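# Eject used pipette tip into bin, rehang pipette

## Task

Press the pipette's tip-ejector button (next to the plunger) so the used tip comes off and ends up in the waste bin. The tip may only be released to drop once at least half its length is lower than the bin's rim; a drop from any higher point is an immediate failure. The bin must stay upright. Apart from the pipette and the bin, nothing may touch the used tip; any other contact is an immediate failure. Afterwards return the pipette to its rack, hanging by its finger rest, vertical and at its original hanging height. At the end everything must stay in place on its own, with nothing supported by the robot, and nothing may be knocked or placed off the table.

## Robot and tools

Robot: one UR7e-type six-joint arm carrying a sixteen-motor right hand (index, middle and ring fingers plus a thumb). Its joints have limited speed and acceleration, and commands reach the arm about 0.17 s late. After a big move it may not yet have arrived when the result comes back. Loose objects can occasionally get a small random push. The simulation keeps running while you reply.

Scene frame: origin on the table top below the arm base, +z up, +y to the left when facing along +x. Positions are in metres, orientation is a wxyz quaternion. Hand point: a spot in front of the palm where the thumb tip and the index and middle tips meet in a pinch. Its own axes: +z runs along the straight fingers toward the tips, +x crosses the palm away from the thumb, +y points out of the palm face (the palm surface sits at y = -0.062 m). Straight-finger knuckles are at z = -0.017 m, with the tips 0.139 m beyond them. Bending moves the tips toward +y. Only the rubber fingertip caps grip well. A rigid mast on the palm side of the wrist (x +0.05 to +0.10, z -0.16 to -0.11, up to y = +0.06 m) can collide with things.

Row format (used by execute_actions and move): one flat list of exactly 24 numbers, each in [-1, 1], for the single arm. Order: dx, dy, dz, rx, ry, rz, then index_mcp, index_abd, index_pip, index_dip, middle_mcp, middle_abd, middle_pip, middle_dip, ring_mcp, ring_abd, ring_pip, ring_dip, thumb_cmc, thumb_axl, thumb_mcp, thumb_ipl, current_limit, speed. The first six are an offset, not a pose. They are expressed in the hand point's own axes and counted from the hand point pose in the most recent result that reports it; before any such result in the scene, or for later calls within the same reply, they count from wherever the robot is when the action begins. Every row counts from that same reference, not from the row before. 1.0 equals 0.6 m or 180 degrees, and rx, ry, rz form a single rotation vector. All-zero offsets do not hold still; they pull the hand back to the reference pose.

The sixteen hand numbers are goal angles, scaled linearly between each hinge's stops. Straight values: _mcp +0.75, _abd 0.00, _pip +0.58, _dip +0.70, thumb_cmc +0.71, thumb_axl +0.68, thumb_mcp +0.23, thumb_ipl +0.17. Moving toward -1 curls fingers toward the palm, swings _abd away from the thumb, brings thumb_cmc around in front of the palm, and rolls thumb_axl. current_limit maps -1..+1 to 0..550 mA (11 mA minimum); very low values may not lift a finger. speed sets the rate as (speed + 1)/2 of 5.9 rad/s. Initial values: current_limit +0.4, speed -0.6; the last values sent persist. A finger only presses while its goal lies beyond the object surface.

Tools:
- execute_actions: argument actions, a list holding at most one item, or empty. Empty list: just returns the state, with pictures. Action item: rows (1 to 15 rows) and steps (3 to 15, default 15, each 1/30 s); the final row repeats to fill. Wait item: only steps (up to 300), counted from the previous result, reply time included. Optional pictures (true/false).
- move: target (one 24-number row, offset as above), speed in m/s (0.002 to 0.5, default 0.25; turning up to twice that in rad/s), optional stop_force in N (9 to 40). It drives along a straight path lasting 0.5 to 10 s and does not avoid obstacles. With stop_force, the path halts when the wrist sensor feels that much extra push against the motion, then steps back 2 control steps and holds; use a low speed. Drop stop_force when moving away from something you are pressing on, and don't trust it on turning moves. The result line "move:" reports done, contact, off_target, moving, held or fault, plus limits (paced = pose was clipped, held = some steps were blocked) and the distance to target.
- wait: seconds (0 to 10).
- zoom_image: camera (cam_head_left, cam_head_right, cam_high, cam_low, cam_wrist; each 672x504) and region [x0, y0, x1, y1] in pixels, at most 504 by 504.
- read_manual: section "licences"; returns only licence text.
- finished_scene: scene (the current scene's number).

Results: hand point position, quaternion and velocities; joint positions and torques; Wrist force and Wrist torque (along the hand point axes, noisy, offsets up to about 4 N, saturating near 50 N; "no reading" is normal at the start); hand_goal, hand_measured, hand_current_ma, hand_state (moving, goal, blocked, overload), hand_current_limit, hand_speed; "Hand target" when nothing is kept back. "pose unreachable" or HELD means the clearance check changed or blocked the command. Each step's commanded pose is clipped to 100 mm and 16 degrees from the measured pose, so check where the hand ended up and send the remainder.

Avoid: contact torque reaching the load limits (142 N m for the big joints, 26.6 N m for the wrists, held weight included) or any external force reaching 150 N. Either one freezes the arm for 10 s and drops the rest of the call. The arm is stiff, so aim only slightly past a contact, and move slowly. Current of 495 mA or more held for 5 s shuts a hand motor down for 10 s. Heavy holding heats the arm motors; at 85 °C the brakes engage. Don't release the tip high above the bin, knock over the bin, let the tip touch the table or the hand, or push anything off the table.

Each tool is called after ">>>" by a JSON object that holds its "op" and its "data".

## Session

>>> {"op": "execute_actions", "data": {"actions": []}}

Scene clock: 0.00 s of 9600.00 s.
end_effector_position=(+0.4326, -0.1928, +0.2072) hand_goal=(+0.754, +0.000, +0.576, +0.696, +0.754, +0.000, +0.576, +0.696, +0.754, +0.000, +0.576, +0.696, +0.714, +0.678, +0.226, +0.168) hand_measured=(+0.754, +0.000, +0.576, +0.696, +0.754, +0.000, +0.576, +0.696, +0.754, +0.000, +0.576, +0.696, +0.714, +0.678, +0.226, +0.168) hand_current_ma=(+0, +0, +0, +0, +0, +0, +0, +0, +0, +0, +0, +0, +0, +0, +0, +0) hand_state=(goal, goal, goal, goal, goal, overload, goal, goal, goal, goal, goal, goal, goal, goal, goal, goal) hand_current_limit=0.40 hand_speed=-0.60 end_effector_quat_wxyz=(-0.292, +0.422, +0.833, -0.209) end_effector_velocity=(-0.000, +0.000, -0.000) end_effector_angular_velocity=(+0.000, +0.002, -0.000)
Joint positions: [-0.647 -1.362  1.677 -1.306 -2.046 -1.094]
Joint velocities: [ 0.     0.001  0.001  0.001 -0.     0.001]
Joint torques (N m, as the arm reports them, + toward a larger angle): no reading
Wrist force (N, on the end effector, along its own x y z axes, offset not removed): no reading
Wrist torque (N m, same axes, about the end effector's origin, offset not removed): no reading
Hand target: +0.433, -0.193, +0.207; -0.292, +0.422, +0.833, -0.209

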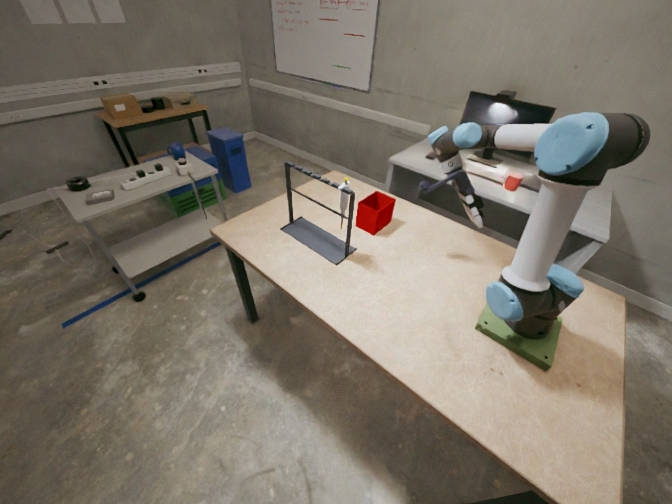

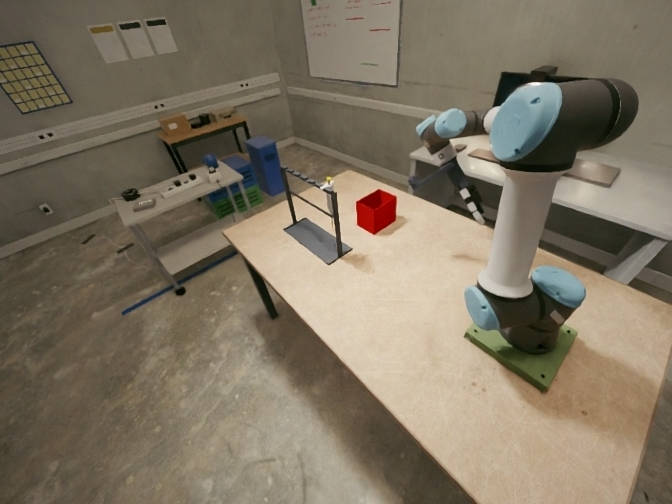

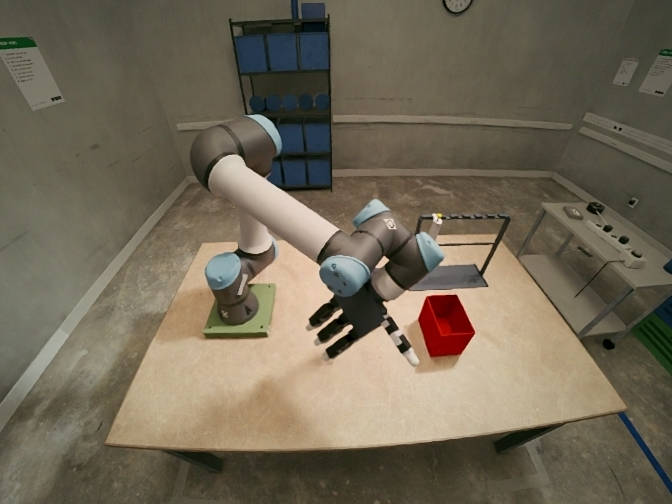

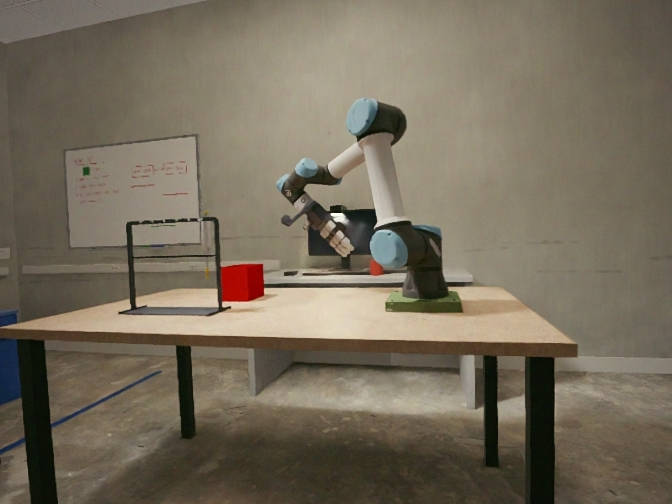

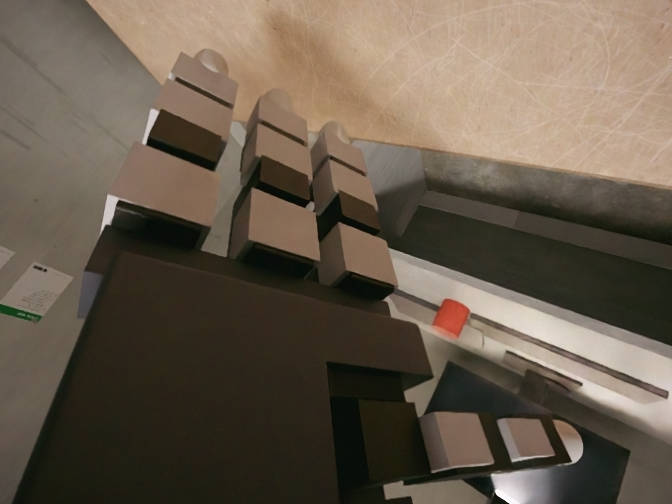

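>>> {"op": "zoom_image", "data": {"camera": "cam_head_left", "region": [270, 150, 410, 270]}}

>>> {"op": "zoom_image", "data": {"camera": "cam_low", "region": [110, 200, 280, 325]}}

>>> {"op": "zoom_image", "data": {"camera": "cam_high", "region": [400, 200, 520, 300]}}

Region (270, 150, 410, 270) of cam_head_left's 672x504 image, scaled by 3.600, with more detail than that image has; it fills the top 432 rows of this view, and the rest is white.

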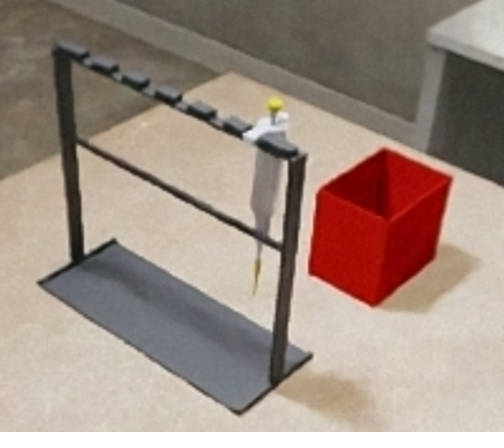

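Region (110, 200, 280, 325) of cam_low's 672x504 image, scaled by 2.965, with more detail than that image has; it fills the top 371 rows of this view, and the rest is white.

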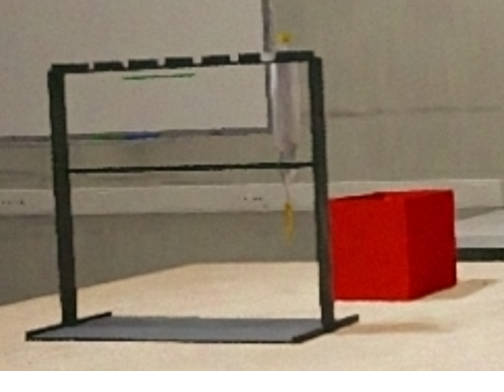

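Region (400, 200, 520, 300) of cam_high's 672x504 image, scaled by 4.200, with more detail than that image has.

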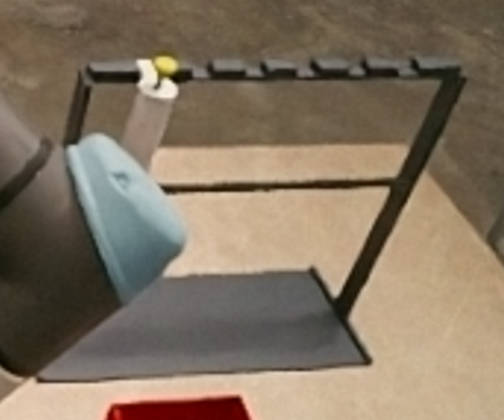

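>>> {"op": "move", "data": {"target": [0.153,0,-0.28,-0.362,-0.646,-0.122,0.754,0,0.576,0.696,0.754,0,0.576,0.696,0.754,0,0.576,0.696,0.714,0.678,0.226,0.168,0.4,-0.6]}}

Scene clock: 5.90 s of 9600.00 s.
end_effector_position=(+0.5001, -0.0999, +0.3603) hand_goal=(+0.754, +0.000, +0.576, +0.696, +0.754, +0.000, +0.576, +0.696, +0.754, +0.000, +0.576, +0.696, +0.714, +0.678, +0.226, +0.168) hand_measured=(+0.752, -0.002, +0.576, +0.696, +0.752, -0.192, +0.576, +0.696, +0.752, -0.004, +0.576, +0.696, +0.712, +0.678, +0.224, +0.168) hand_current_ma=(-14, -13, +3, +0, -16, +0, +3, +0, -14, -21, +3, +0, -10, -5, -17, -2) hand_state=(goal, goal, goal, goal, goal, overload, goal, goal, goal, goal, goal, goal, goal, goal, goal, goal) hand_current_limit=0.40 hand_speed=-0.60 end_effector_quat_wxyz=(+0.707, -0.000, +0.707, +0.001) end_effector_velocity=(+0.001, +0.000, +0.001) end_effector_angular_velocity=(-0.000, -0.018, -0.000)
Joint positions: [-1.065 -1.232  2.386 -4.297 -0.548 -1.565]
Joint velocities: [ 0.004  0.015 -0.011 -0.038 -0.004  0.028]
Joint torques (N m, as the arm reports them, + toward a larger angle): [ 13.24 -14.14 -22.29  -2.77  -2.8    1.74]
Wrist force (N, on the end effector, along its own x y z axes, offset not removed): [0.4 0.0 -1.0]
Wrist torque (N m, same axes, about the end effector's origin, offset not removed): [0.17 0.06 0.06]
Hand target: +0.500, -0.100, +0.360; +0.708, -0.000, +0.707, +0.001
Off the commanded pose: 0.000 m, 0 deg.
Kept back: nothing.
move: done

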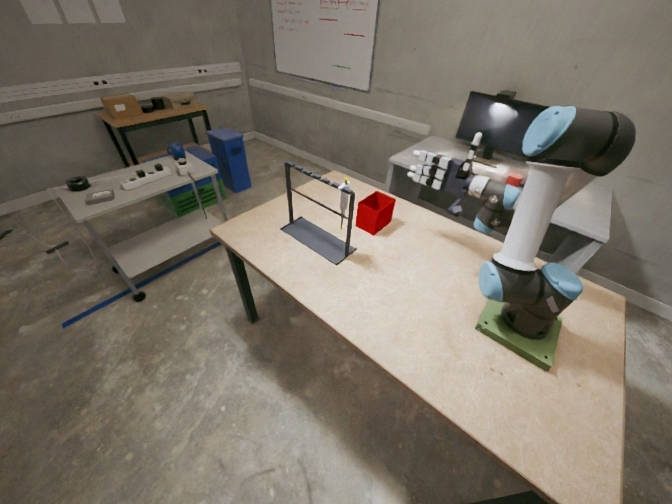

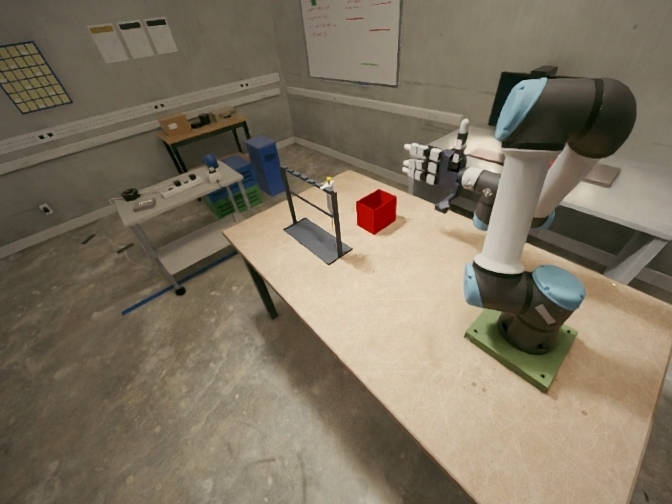

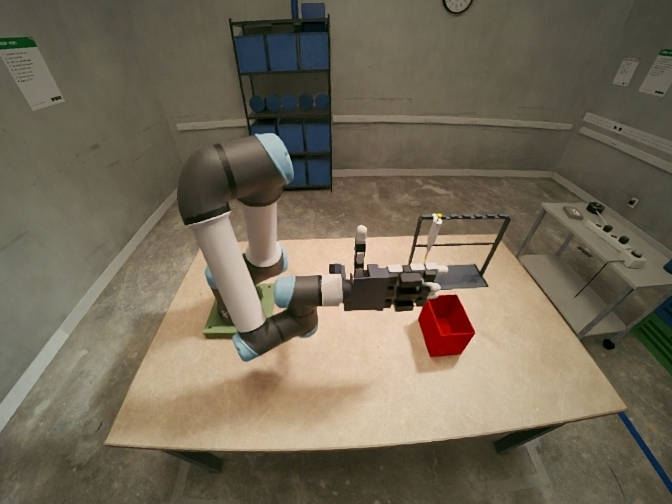

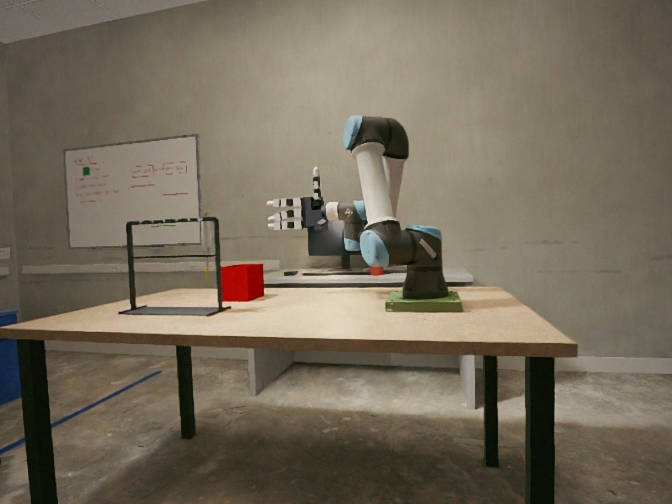

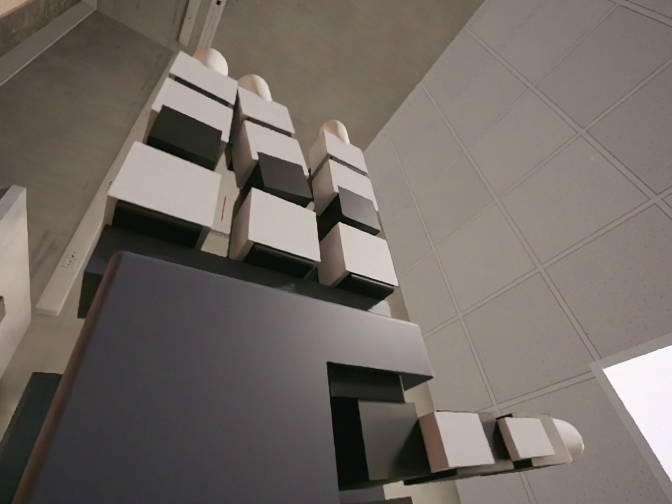

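>>> {"op": "move", "data": {"target": [0.1,0.3,0.3,0,0,0,0.754,0,0.576,0.696,0.754,0,0.576,0.696,0.754,0,0.576,0.696,0.714,0.678,0.226,0.168,0.4,-0.6]}}

>>> {"op": "zoom_image", "data": {"camera": "cam_high", "region": [410, 205, 470, 265]}}

>>> {"op": "zoom_image", "data": {"camera": "cam_low", "region": [150, 170, 310, 320]}}

>>> {"op": "zoom_image", "data": {"camera": "cam_head_left", "region": [315, 165, 385, 235]}}

Scene clock: 7.97 s of 9600.00 s.
end_effector_position=(+0.6796, +0.0802, +0.3001) hand_goal=(+0.754, +0.000, +0.576, +0.696, +0.754, +0.000, +0.576, +0.696, +0.754, +0.000, +0.576, +0.696, +0.714, +0.678, +0.226, +0.168) hand_measured=(+0.752, -0.004, +0.576, +0.696, +0.752, -0.192, +0.576, +0.696, +0.752, -0.004, +0.576, +0.696, +0.712, +0.678, +0.224, +0.168) hand_current_ma=(-9, -14, +3, +0, -11, +0, +3, +0, -10, -22, +3, +0, -8, -5, -14, -2) hand_state=(goal, goal, goal, goal, goal, overload, goal, goal, goal, goal, goal, goal, goal, goal, goal, goal) hand_current_limit=0.40 hand_speed=-0.60 end_effector_quat_wxyz=(+0.707, -0.000, +0.707, +0.001) end_effector_velocity=(+0.002, +0.001, -0.000) end_effector_angular_velocity=(-0.001, -0.000, -0.001)
Joint positions: [-0.357 -0.913  2.036 -4.265 -1.256 -1.567]
Joint velocities: [ 0.004  0.003 -0.007  0.004 -0.005 -0.001]
Joint torques (N m, as the arm reports them, + toward a larger angle): [ 12.83 -28.17 -23.8   -0.46  -2.94   1.56]
Wrist force (N, on the end effector, along its own x y z axes, offset not removed): [1.0 0.1 -1.2]
Wrist torque (N m, same axes, about the end effector's origin, offset not removed): [0.15 0.01 0.09]
Hand target: +0.680, +0.080, +0.300; +0.707, -0.000, +0.707, +0.001
Off the commanded pose: 0.000 m, 0 deg.
Kept back: nothing.
move: done

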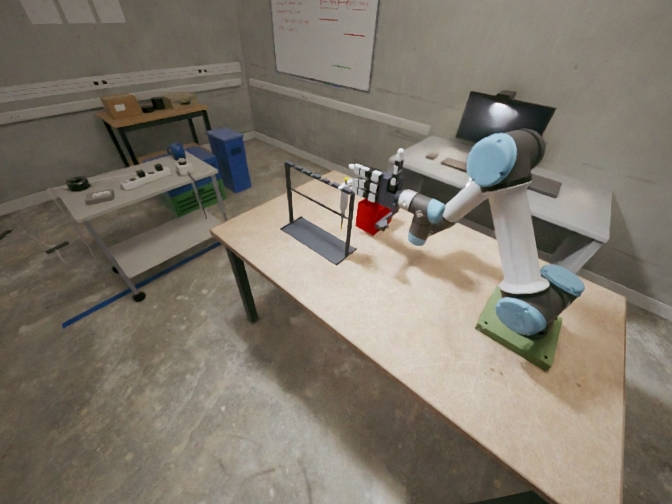

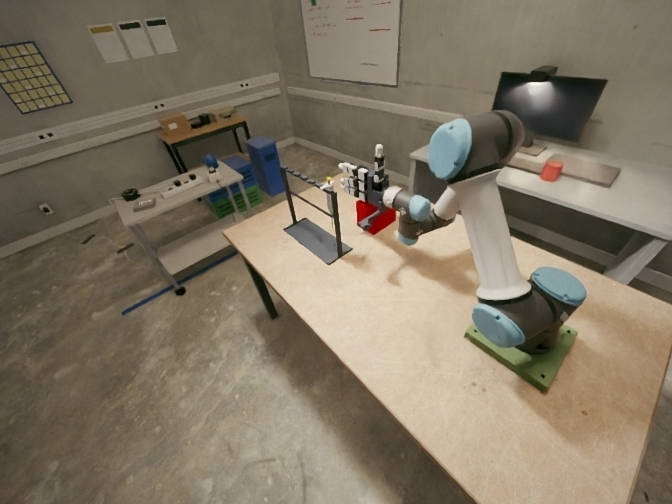

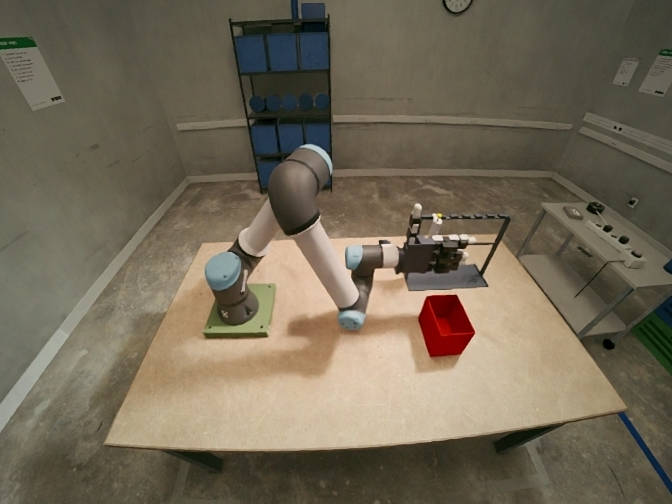

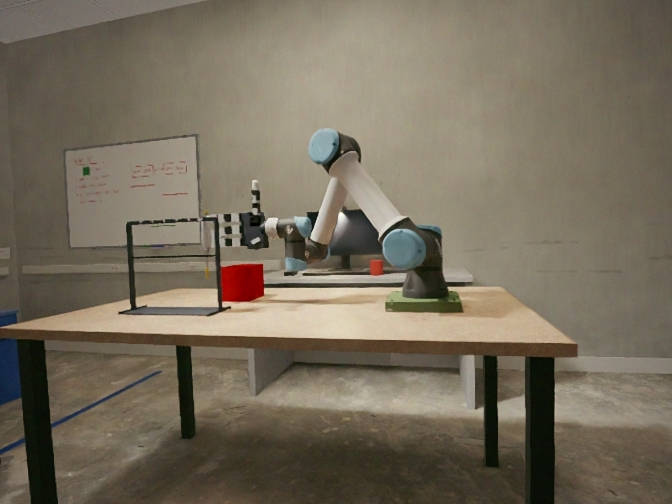

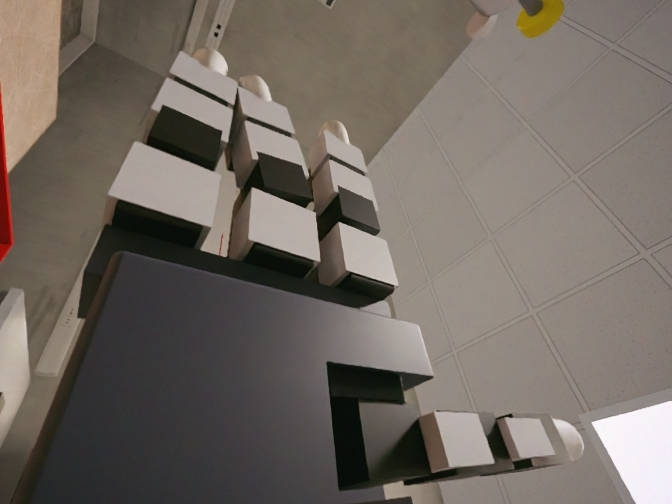

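Region (410, 205, 470, 265) of cam_high's 672x504 image, scaled by 8.400, with more detail than that image has.

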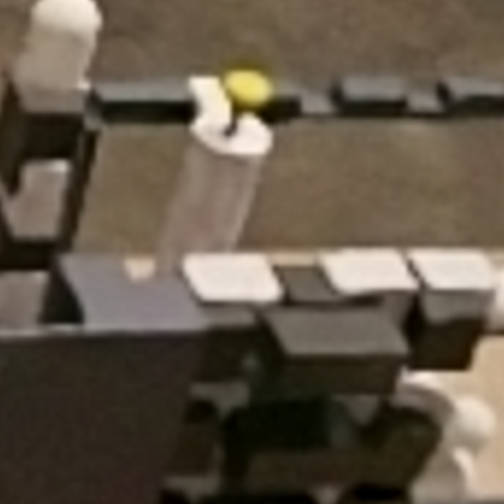

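Region (150, 170, 310, 320) of cam_low's 672x504 image, scaled by 3.150, with more detail than that image has; it fills the top 472 rows of this view, and the rest is white.

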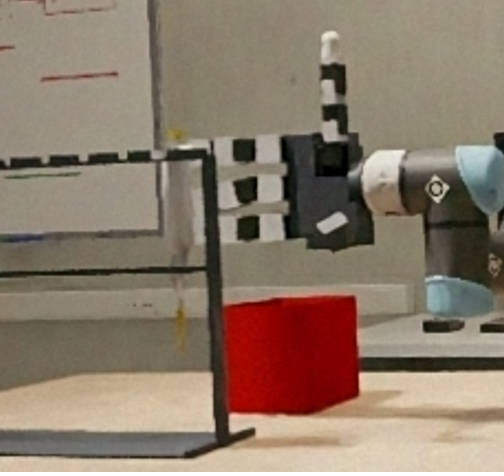

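Region (315, 165, 385, 235) of cam_head_left's 672x504 image, scaled by 7.200, with more detail than that image has.

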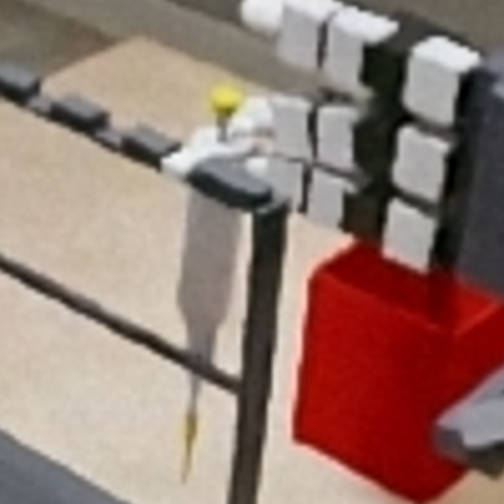

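>>> {"op": "move", "data": {"target": [0.093,0.1,0.12,0,0,0,0.754,0,0.576,0.696,0.754,0,0.576,0.696,0.754,0.15,0.576,0.696,0.714,0.678,0.226,0.168,0.4,-0.6], "speed": 0.12}}

>>> {"op": "zoom_image", "data": {"camera": "cam_high", "region": [380, 190, 500, 290]}}

>>> {"op": "zoom_image", "data": {"camera": "cam_low", "region": [150, 190, 270, 300]}}

Scene clock: 9.93 s of 9600.00 s.
end_effector_position=(+0.7513, +0.1401, +0.2444) hand_goal=(+0.754, +0.000, +0.576, +0.696, +0.754, +0.000, +0.576, +0.696, +0.754, +0.150, +0.576, +0.696, +0.714, +0.678, +0.226, +0.168) hand_measured=(+0.752, -0.004, +0.576, +0.696, +0.752, -0.076, +0.576, +0.696, +0.752, +0.110, +0.576, +0.696, +0.712, +0.678, +0.224, +0.168) hand_current_ma=(-9, -14, +3, +0, -11, +0, +3, +0, -10, -172, +3, +0, -8, -5, -14, -2) hand_state=(goal, goal, goal, goal, goal, overload, goal, goal, goal, blocked, goal, goal, goal, goal, goal, goal) hand_current_limit=0.40 hand_speed=-0.60 end_effector_quat_wxyz=(+0.707, -0.000, +0.707, +0.001) end_effector_velocity=(+0.002, +0.001, -0.001) end_effector_angular_velocity=(+0.000, -0.000, -0.000)
Joint positions: [-0.197 -0.703  1.789 -4.228 -1.416 -1.567]
Joint velocities: [ 0.003  0.005 -0.008  0.003 -0.003  0.   ]
Joint torques (N m, as the arm reports them, + toward a larger angle): [ 13.42 -34.08 -24.15  -0.58  -2.61   1.62]
Wrist force (N, on the end effector, along its own x y z axes, offset not removed): [0.9 -0.2 0.0]
Wrist torque (N m, same axes, about the end effector's origin, offset not removed): [0.03 0.00 0.07]
Hand target: +0.752, +0.140, +0.244; +0.707, -0.000, +0.707, +0.001
Off the commanded pose: 0.000 m, 0 deg.
Kept back: nothing.
move: done

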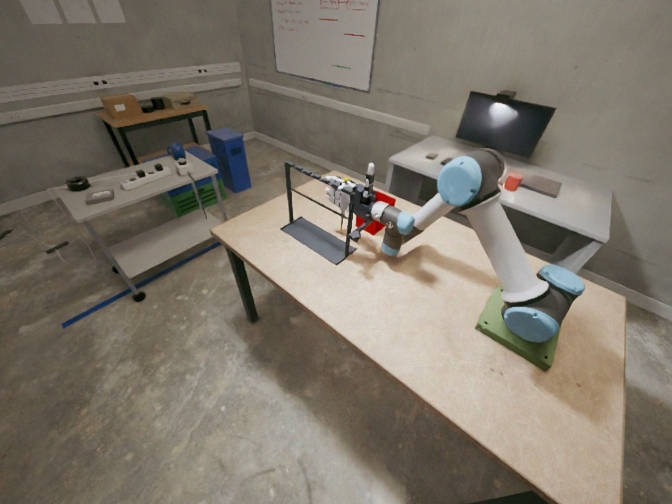

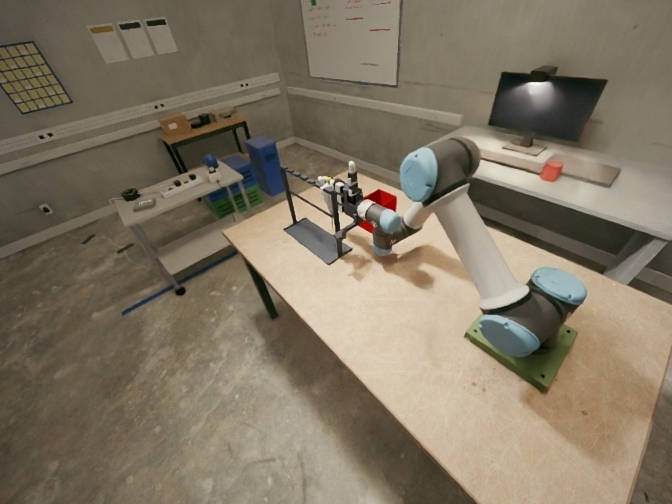

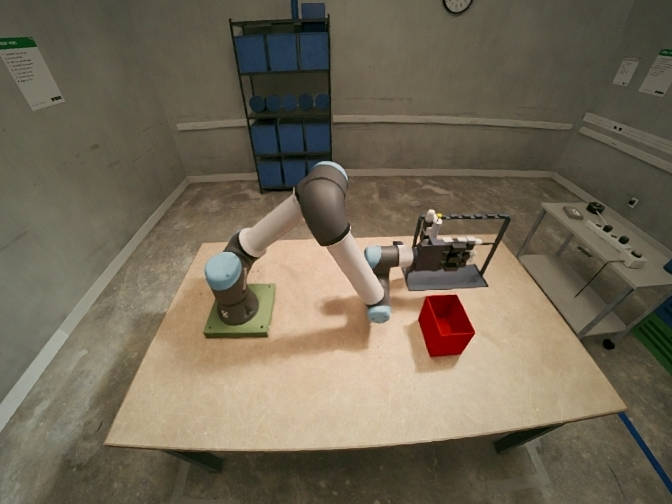

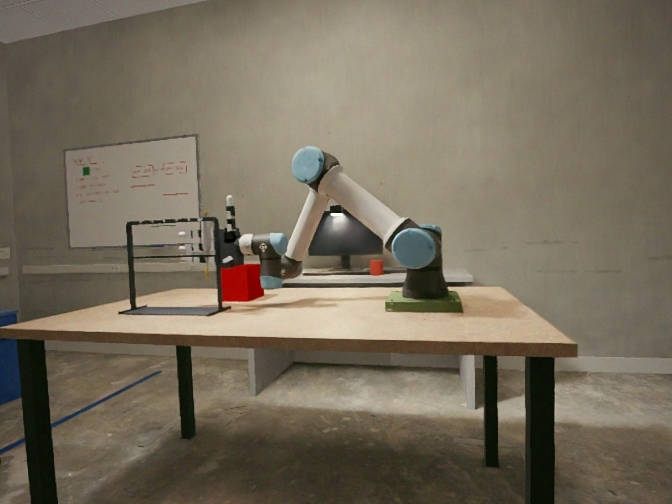

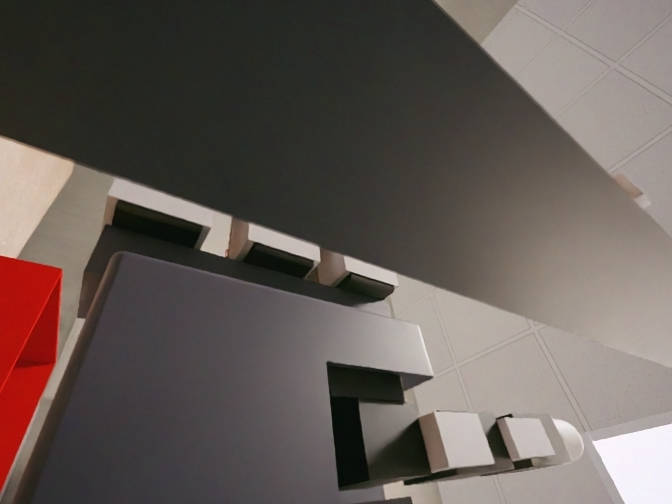

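Region (380, 190, 500, 290) of cam_high's 672x504 image, scaled by 4.200, with more detail than that image has.

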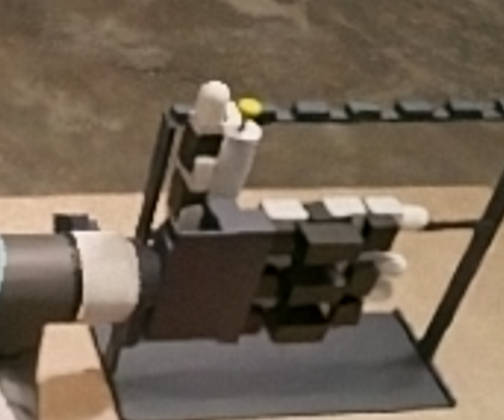

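Region (150, 190, 270, 300) of cam_low's 672x504 image, scaled by 4.200, with more detail than that image has; it fills the top 462 rows of this view, and the rest is white.

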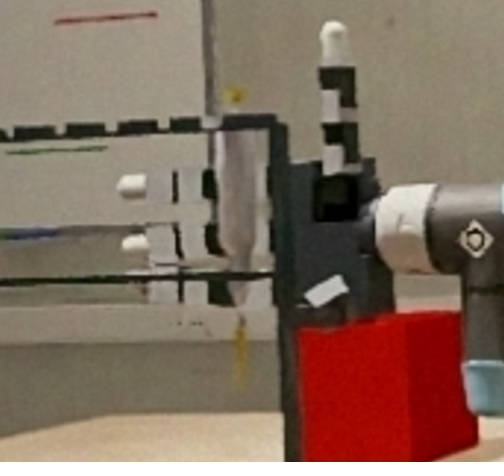

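>>> {"op": "move", "data": {"target": [-0.005,0.055,-0.005,0,0,0,0.754,0,0.576,0.696,0.754,0,0.576,0.696,0.8,0.2,0.576,0.696,0.8,0.678,0.226,0.168,0.4,-0.6], "speed": 0.04}}

>>> {"op": "zoom_image", "data": {"camera": "cam_high", "region": [385, 190, 485, 270]}}

>>> {"op": "zoom_image", "data": {"camera": "cam_head_left", "region": [300, 160, 390, 250]}}

Scene clock: 11.40 s of 9600.00 s.
end_effector_position=(+0.7482, +0.1728, +0.2473) hand_goal=(+0.754, +0.000, +0.576, +0.696, +0.754, +0.000, +0.576, +0.696, +0.800, +0.200, +0.576, +0.696, +0.800, +0.678, +0.226, +0.168) hand_measured=(+0.752, -0.004, +0.576, +0.696, +0.758, -0.026, +0.578, +0.696, +0.788, +0.162, +0.576, +0.696, +0.800, +0.678, +0.224, +0.168) hand_current_ma=(-9, -14, +3, +0, +23, +0, +6, +0, -62, -164, -5, +0, -3, -5, -14, -2) hand_state=(goal, goal, goal, goal, goal, overload, goal, goal, goal, blocked, goal, goal, goal, goal, goal, goal) hand_current_limit=0.40 hand_speed=-0.60 end_effector_quat_wxyz=(+0.707, -0.000, +0.707, +0.001) end_effector_velocity=(-0.000, +0.003, -0.001) end_effector_angular_velocity=(+0.000, +0.001, +0.000)
Joint positions: [-0.134 -0.707  1.786 -4.22  -1.479 -1.567]
Joint velocities: [ 0.006  0.001 -0.     0.001 -0.005 -0.   ]
Joint torques (N m, as the arm reports them, + toward a larger angle): [ 13.42 -51.1  -24.95  -0.41  -2.69  -1.71]
Wrist force (N, on the end effector, along its own x y z axes, offset not removed): [0.4 -1.0 -1.3]
Wrist torque (N m, same axes, about the end effector's origin, offset not removed): [0.00 0.12 -0.01]
Hand target: +0.748, +0.173, +0.247; +0.707, -0.000, +0.707, +0.001
Off the commanded pose: 0.000 m, 0 deg.
Kept back: nothing.
move: done

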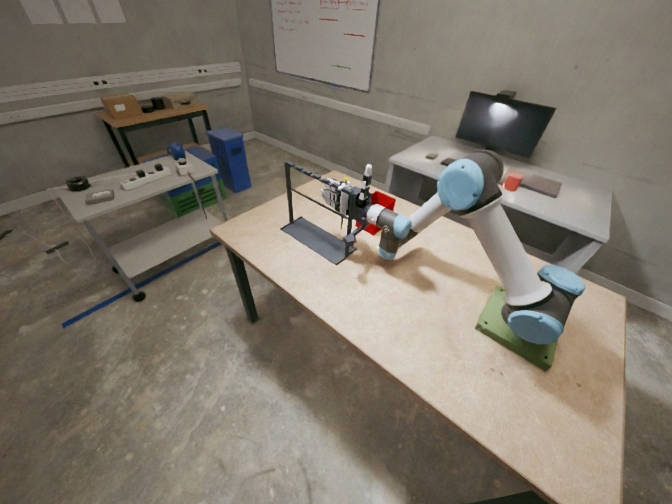

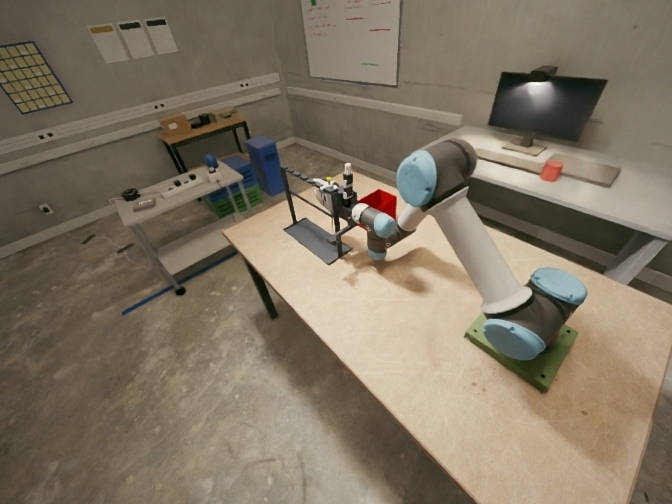

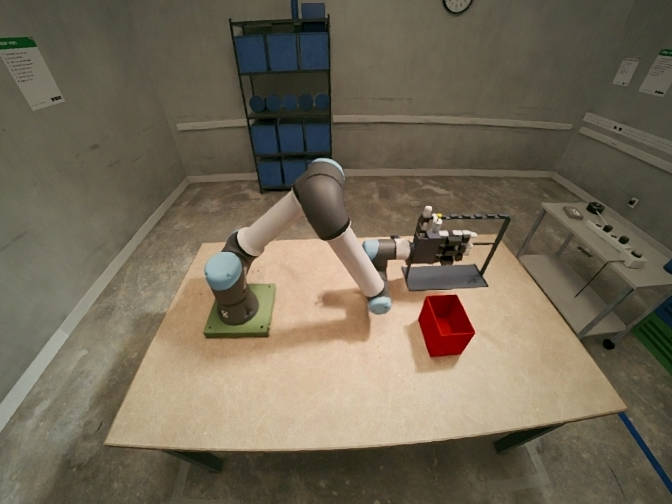

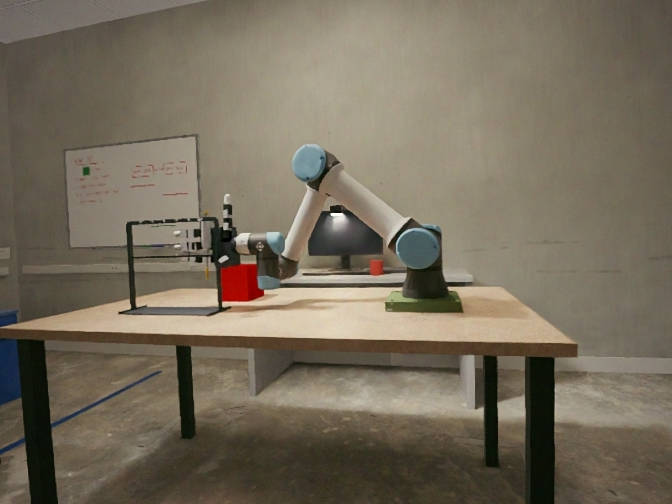

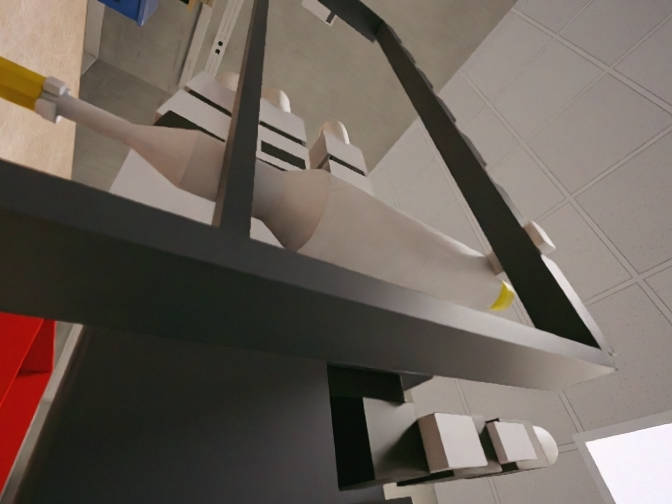

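Region (385, 190, 485, 270) of cam_high's 672x504 image, scaled by 5.040, with more detail than that image has; it fills the top 403 rows of this view, and the rest is white.

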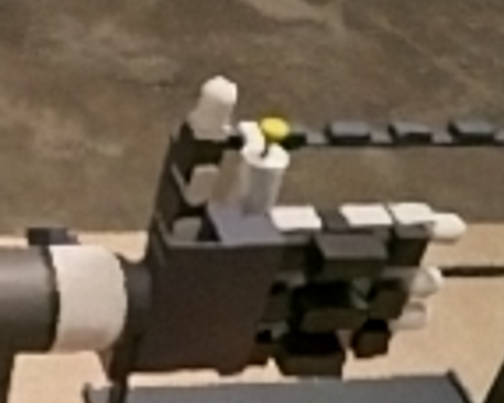

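Region (300, 160, 390, 250) of cam_head_left's 672x504 image, scaled by 5.600, with more detail than that image has.

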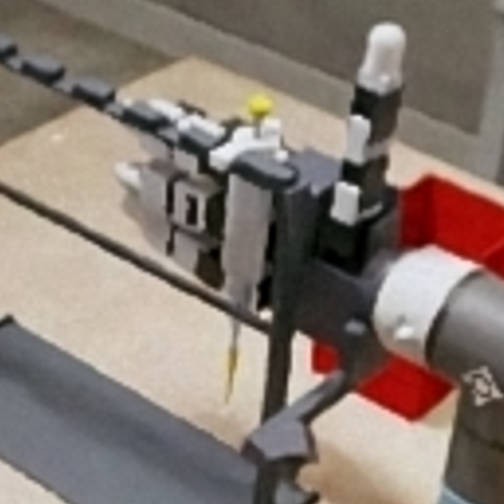

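>>> {"op": "move", "data": {"target": [-0.008,0.02,0.013,0,0,0,0.07,0,-0.37,0.12,0.07,0,-0.37,0.12,0.8,0.2,0.576,0.696,0.8,0.678,0.226,0.168,0.4,-0.6], "speed": 0.03}}

>>> {"op": "zoom_image", "data": {"camera": "cam_high", "region": [400, 195, 470, 255]}}

>>> {"op": "zoom_image", "data": {"camera": "cam_low", "region": [160, 190, 260, 290]}}

Scene clock: 15.80 s of 9600.00 s.
end_effector_position=(+0.7560, +0.1848, +0.2521) hand_goal=(+0.070, +0.000, -0.370, +0.120, +0.070, +0.000, -0.370, +0.120, +0.800, +0.200, +0.576, +0.696, +0.800, +0.678, +0.226, +0.168) hand_measured=(+0.072, -0.004, -0.368, +0.122, +0.072, -0.264, -0.366, +0.122, +0.798, +0.184, +0.576, +0.696, +0.800, +0.678, +0.224, +0.168) hand_current_ma=(+12, -14, +14, +14, +13, +0, +19, +15, -15, -67, -5, +0, -3, -5, -14, -2) hand_state=(goal, goal, goal, goal, goal, overload, goal, goal, goal, goal, goal, goal, goal, goal, goal, goal) hand_current_limit=0.40 hand_speed=-0.60 end_effector_quat_wxyz=(+0.707, -0.000, +0.707, +0.001) end_effector_velocity=(+0.000, +0.001, -0.000) end_effector_angular_velocity=(+0.001, +0.001, +0.001)
Joint positions: [-0.109 -0.706  1.756 -4.192 -1.504 -1.567]
Joint velocities: [ 0.001  0.    -0.001  0.001 -0.001  0.001]
Joint torques (N m, as the arm reports them, + toward a larger angle): [ 13.27 -35.34 -24.66  -0.44  -2.69  -1.58]
Wrist force (N, on the end effector, along its own x y z axes, offset not removed): [1.5 -0.9 -1.3]
Wrist torque (N m, same axes, about the end effector's origin, offset not removed): [0.12 -0.14 -0.09]
Hand target: +0.756, +0.185, +0.252; +0.707, -0.000, +0.707, +0.001
Off the commanded pose: 0.000 m, 0 deg.
Kept back: nothing.
move: done

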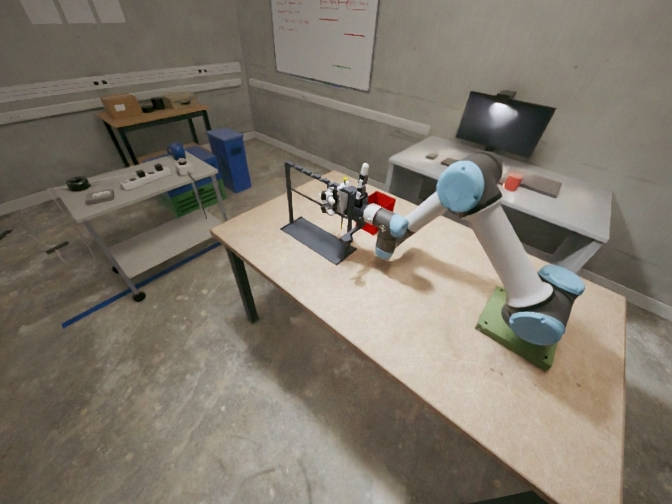

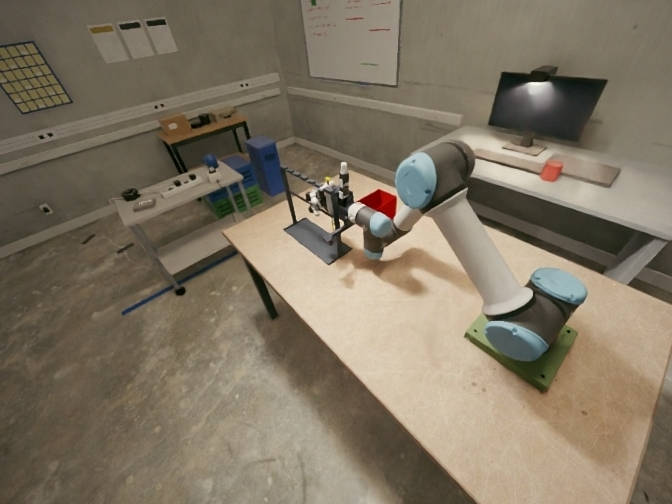

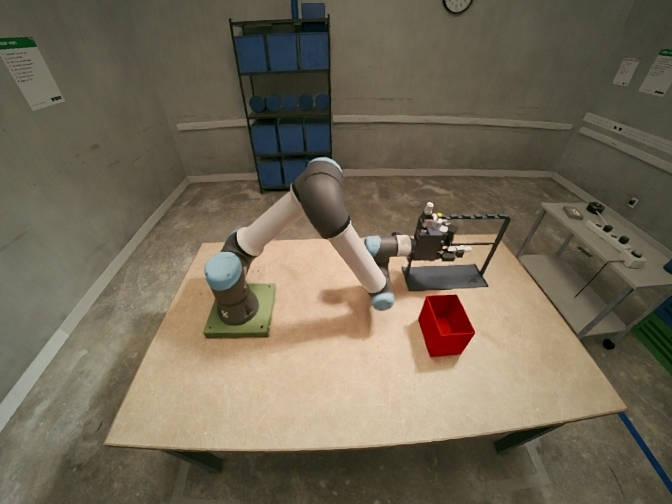

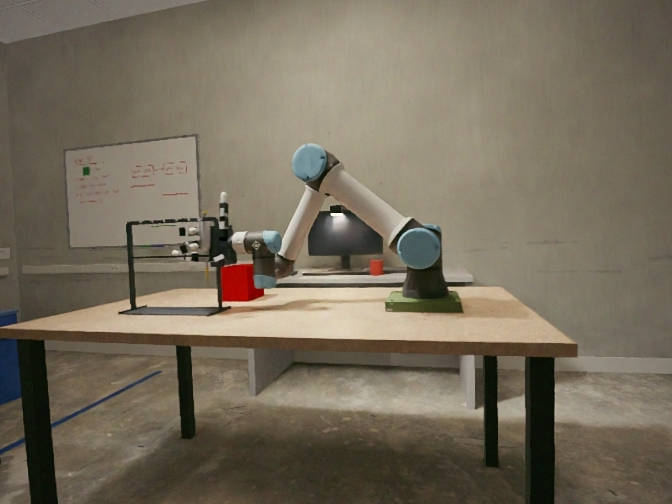

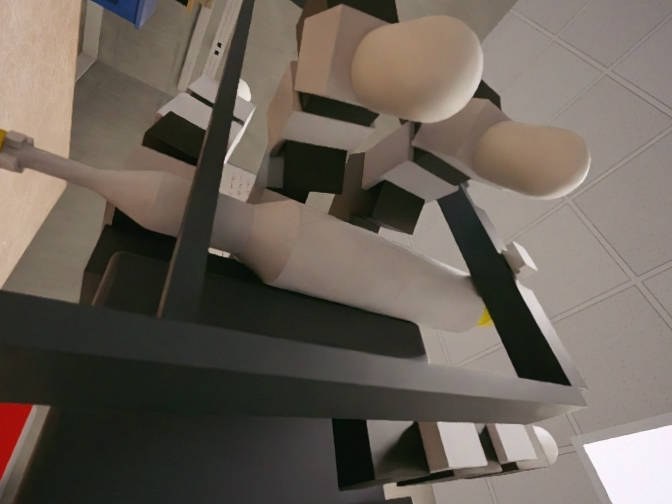

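Region (400, 195, 470, 255) of cam_high's 672x504 image, scaled by 7.200, with more detail than that image has; it fills the top 432 rows of this view, and the rest is white.

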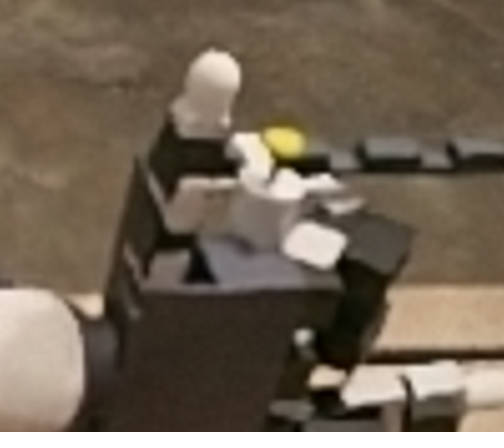

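Region (160, 190, 260, 290) of cam_low's 672x504 image, scaled by 5.040, with more detail than that image has.

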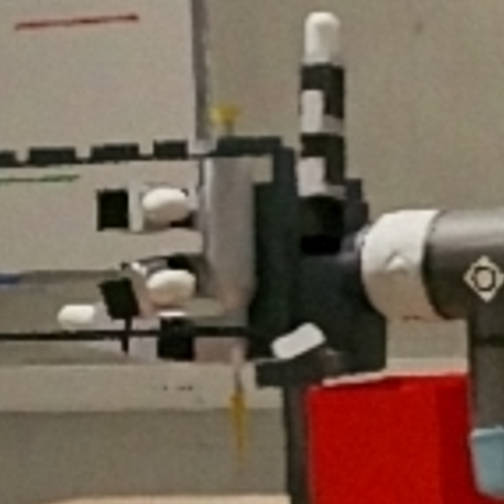

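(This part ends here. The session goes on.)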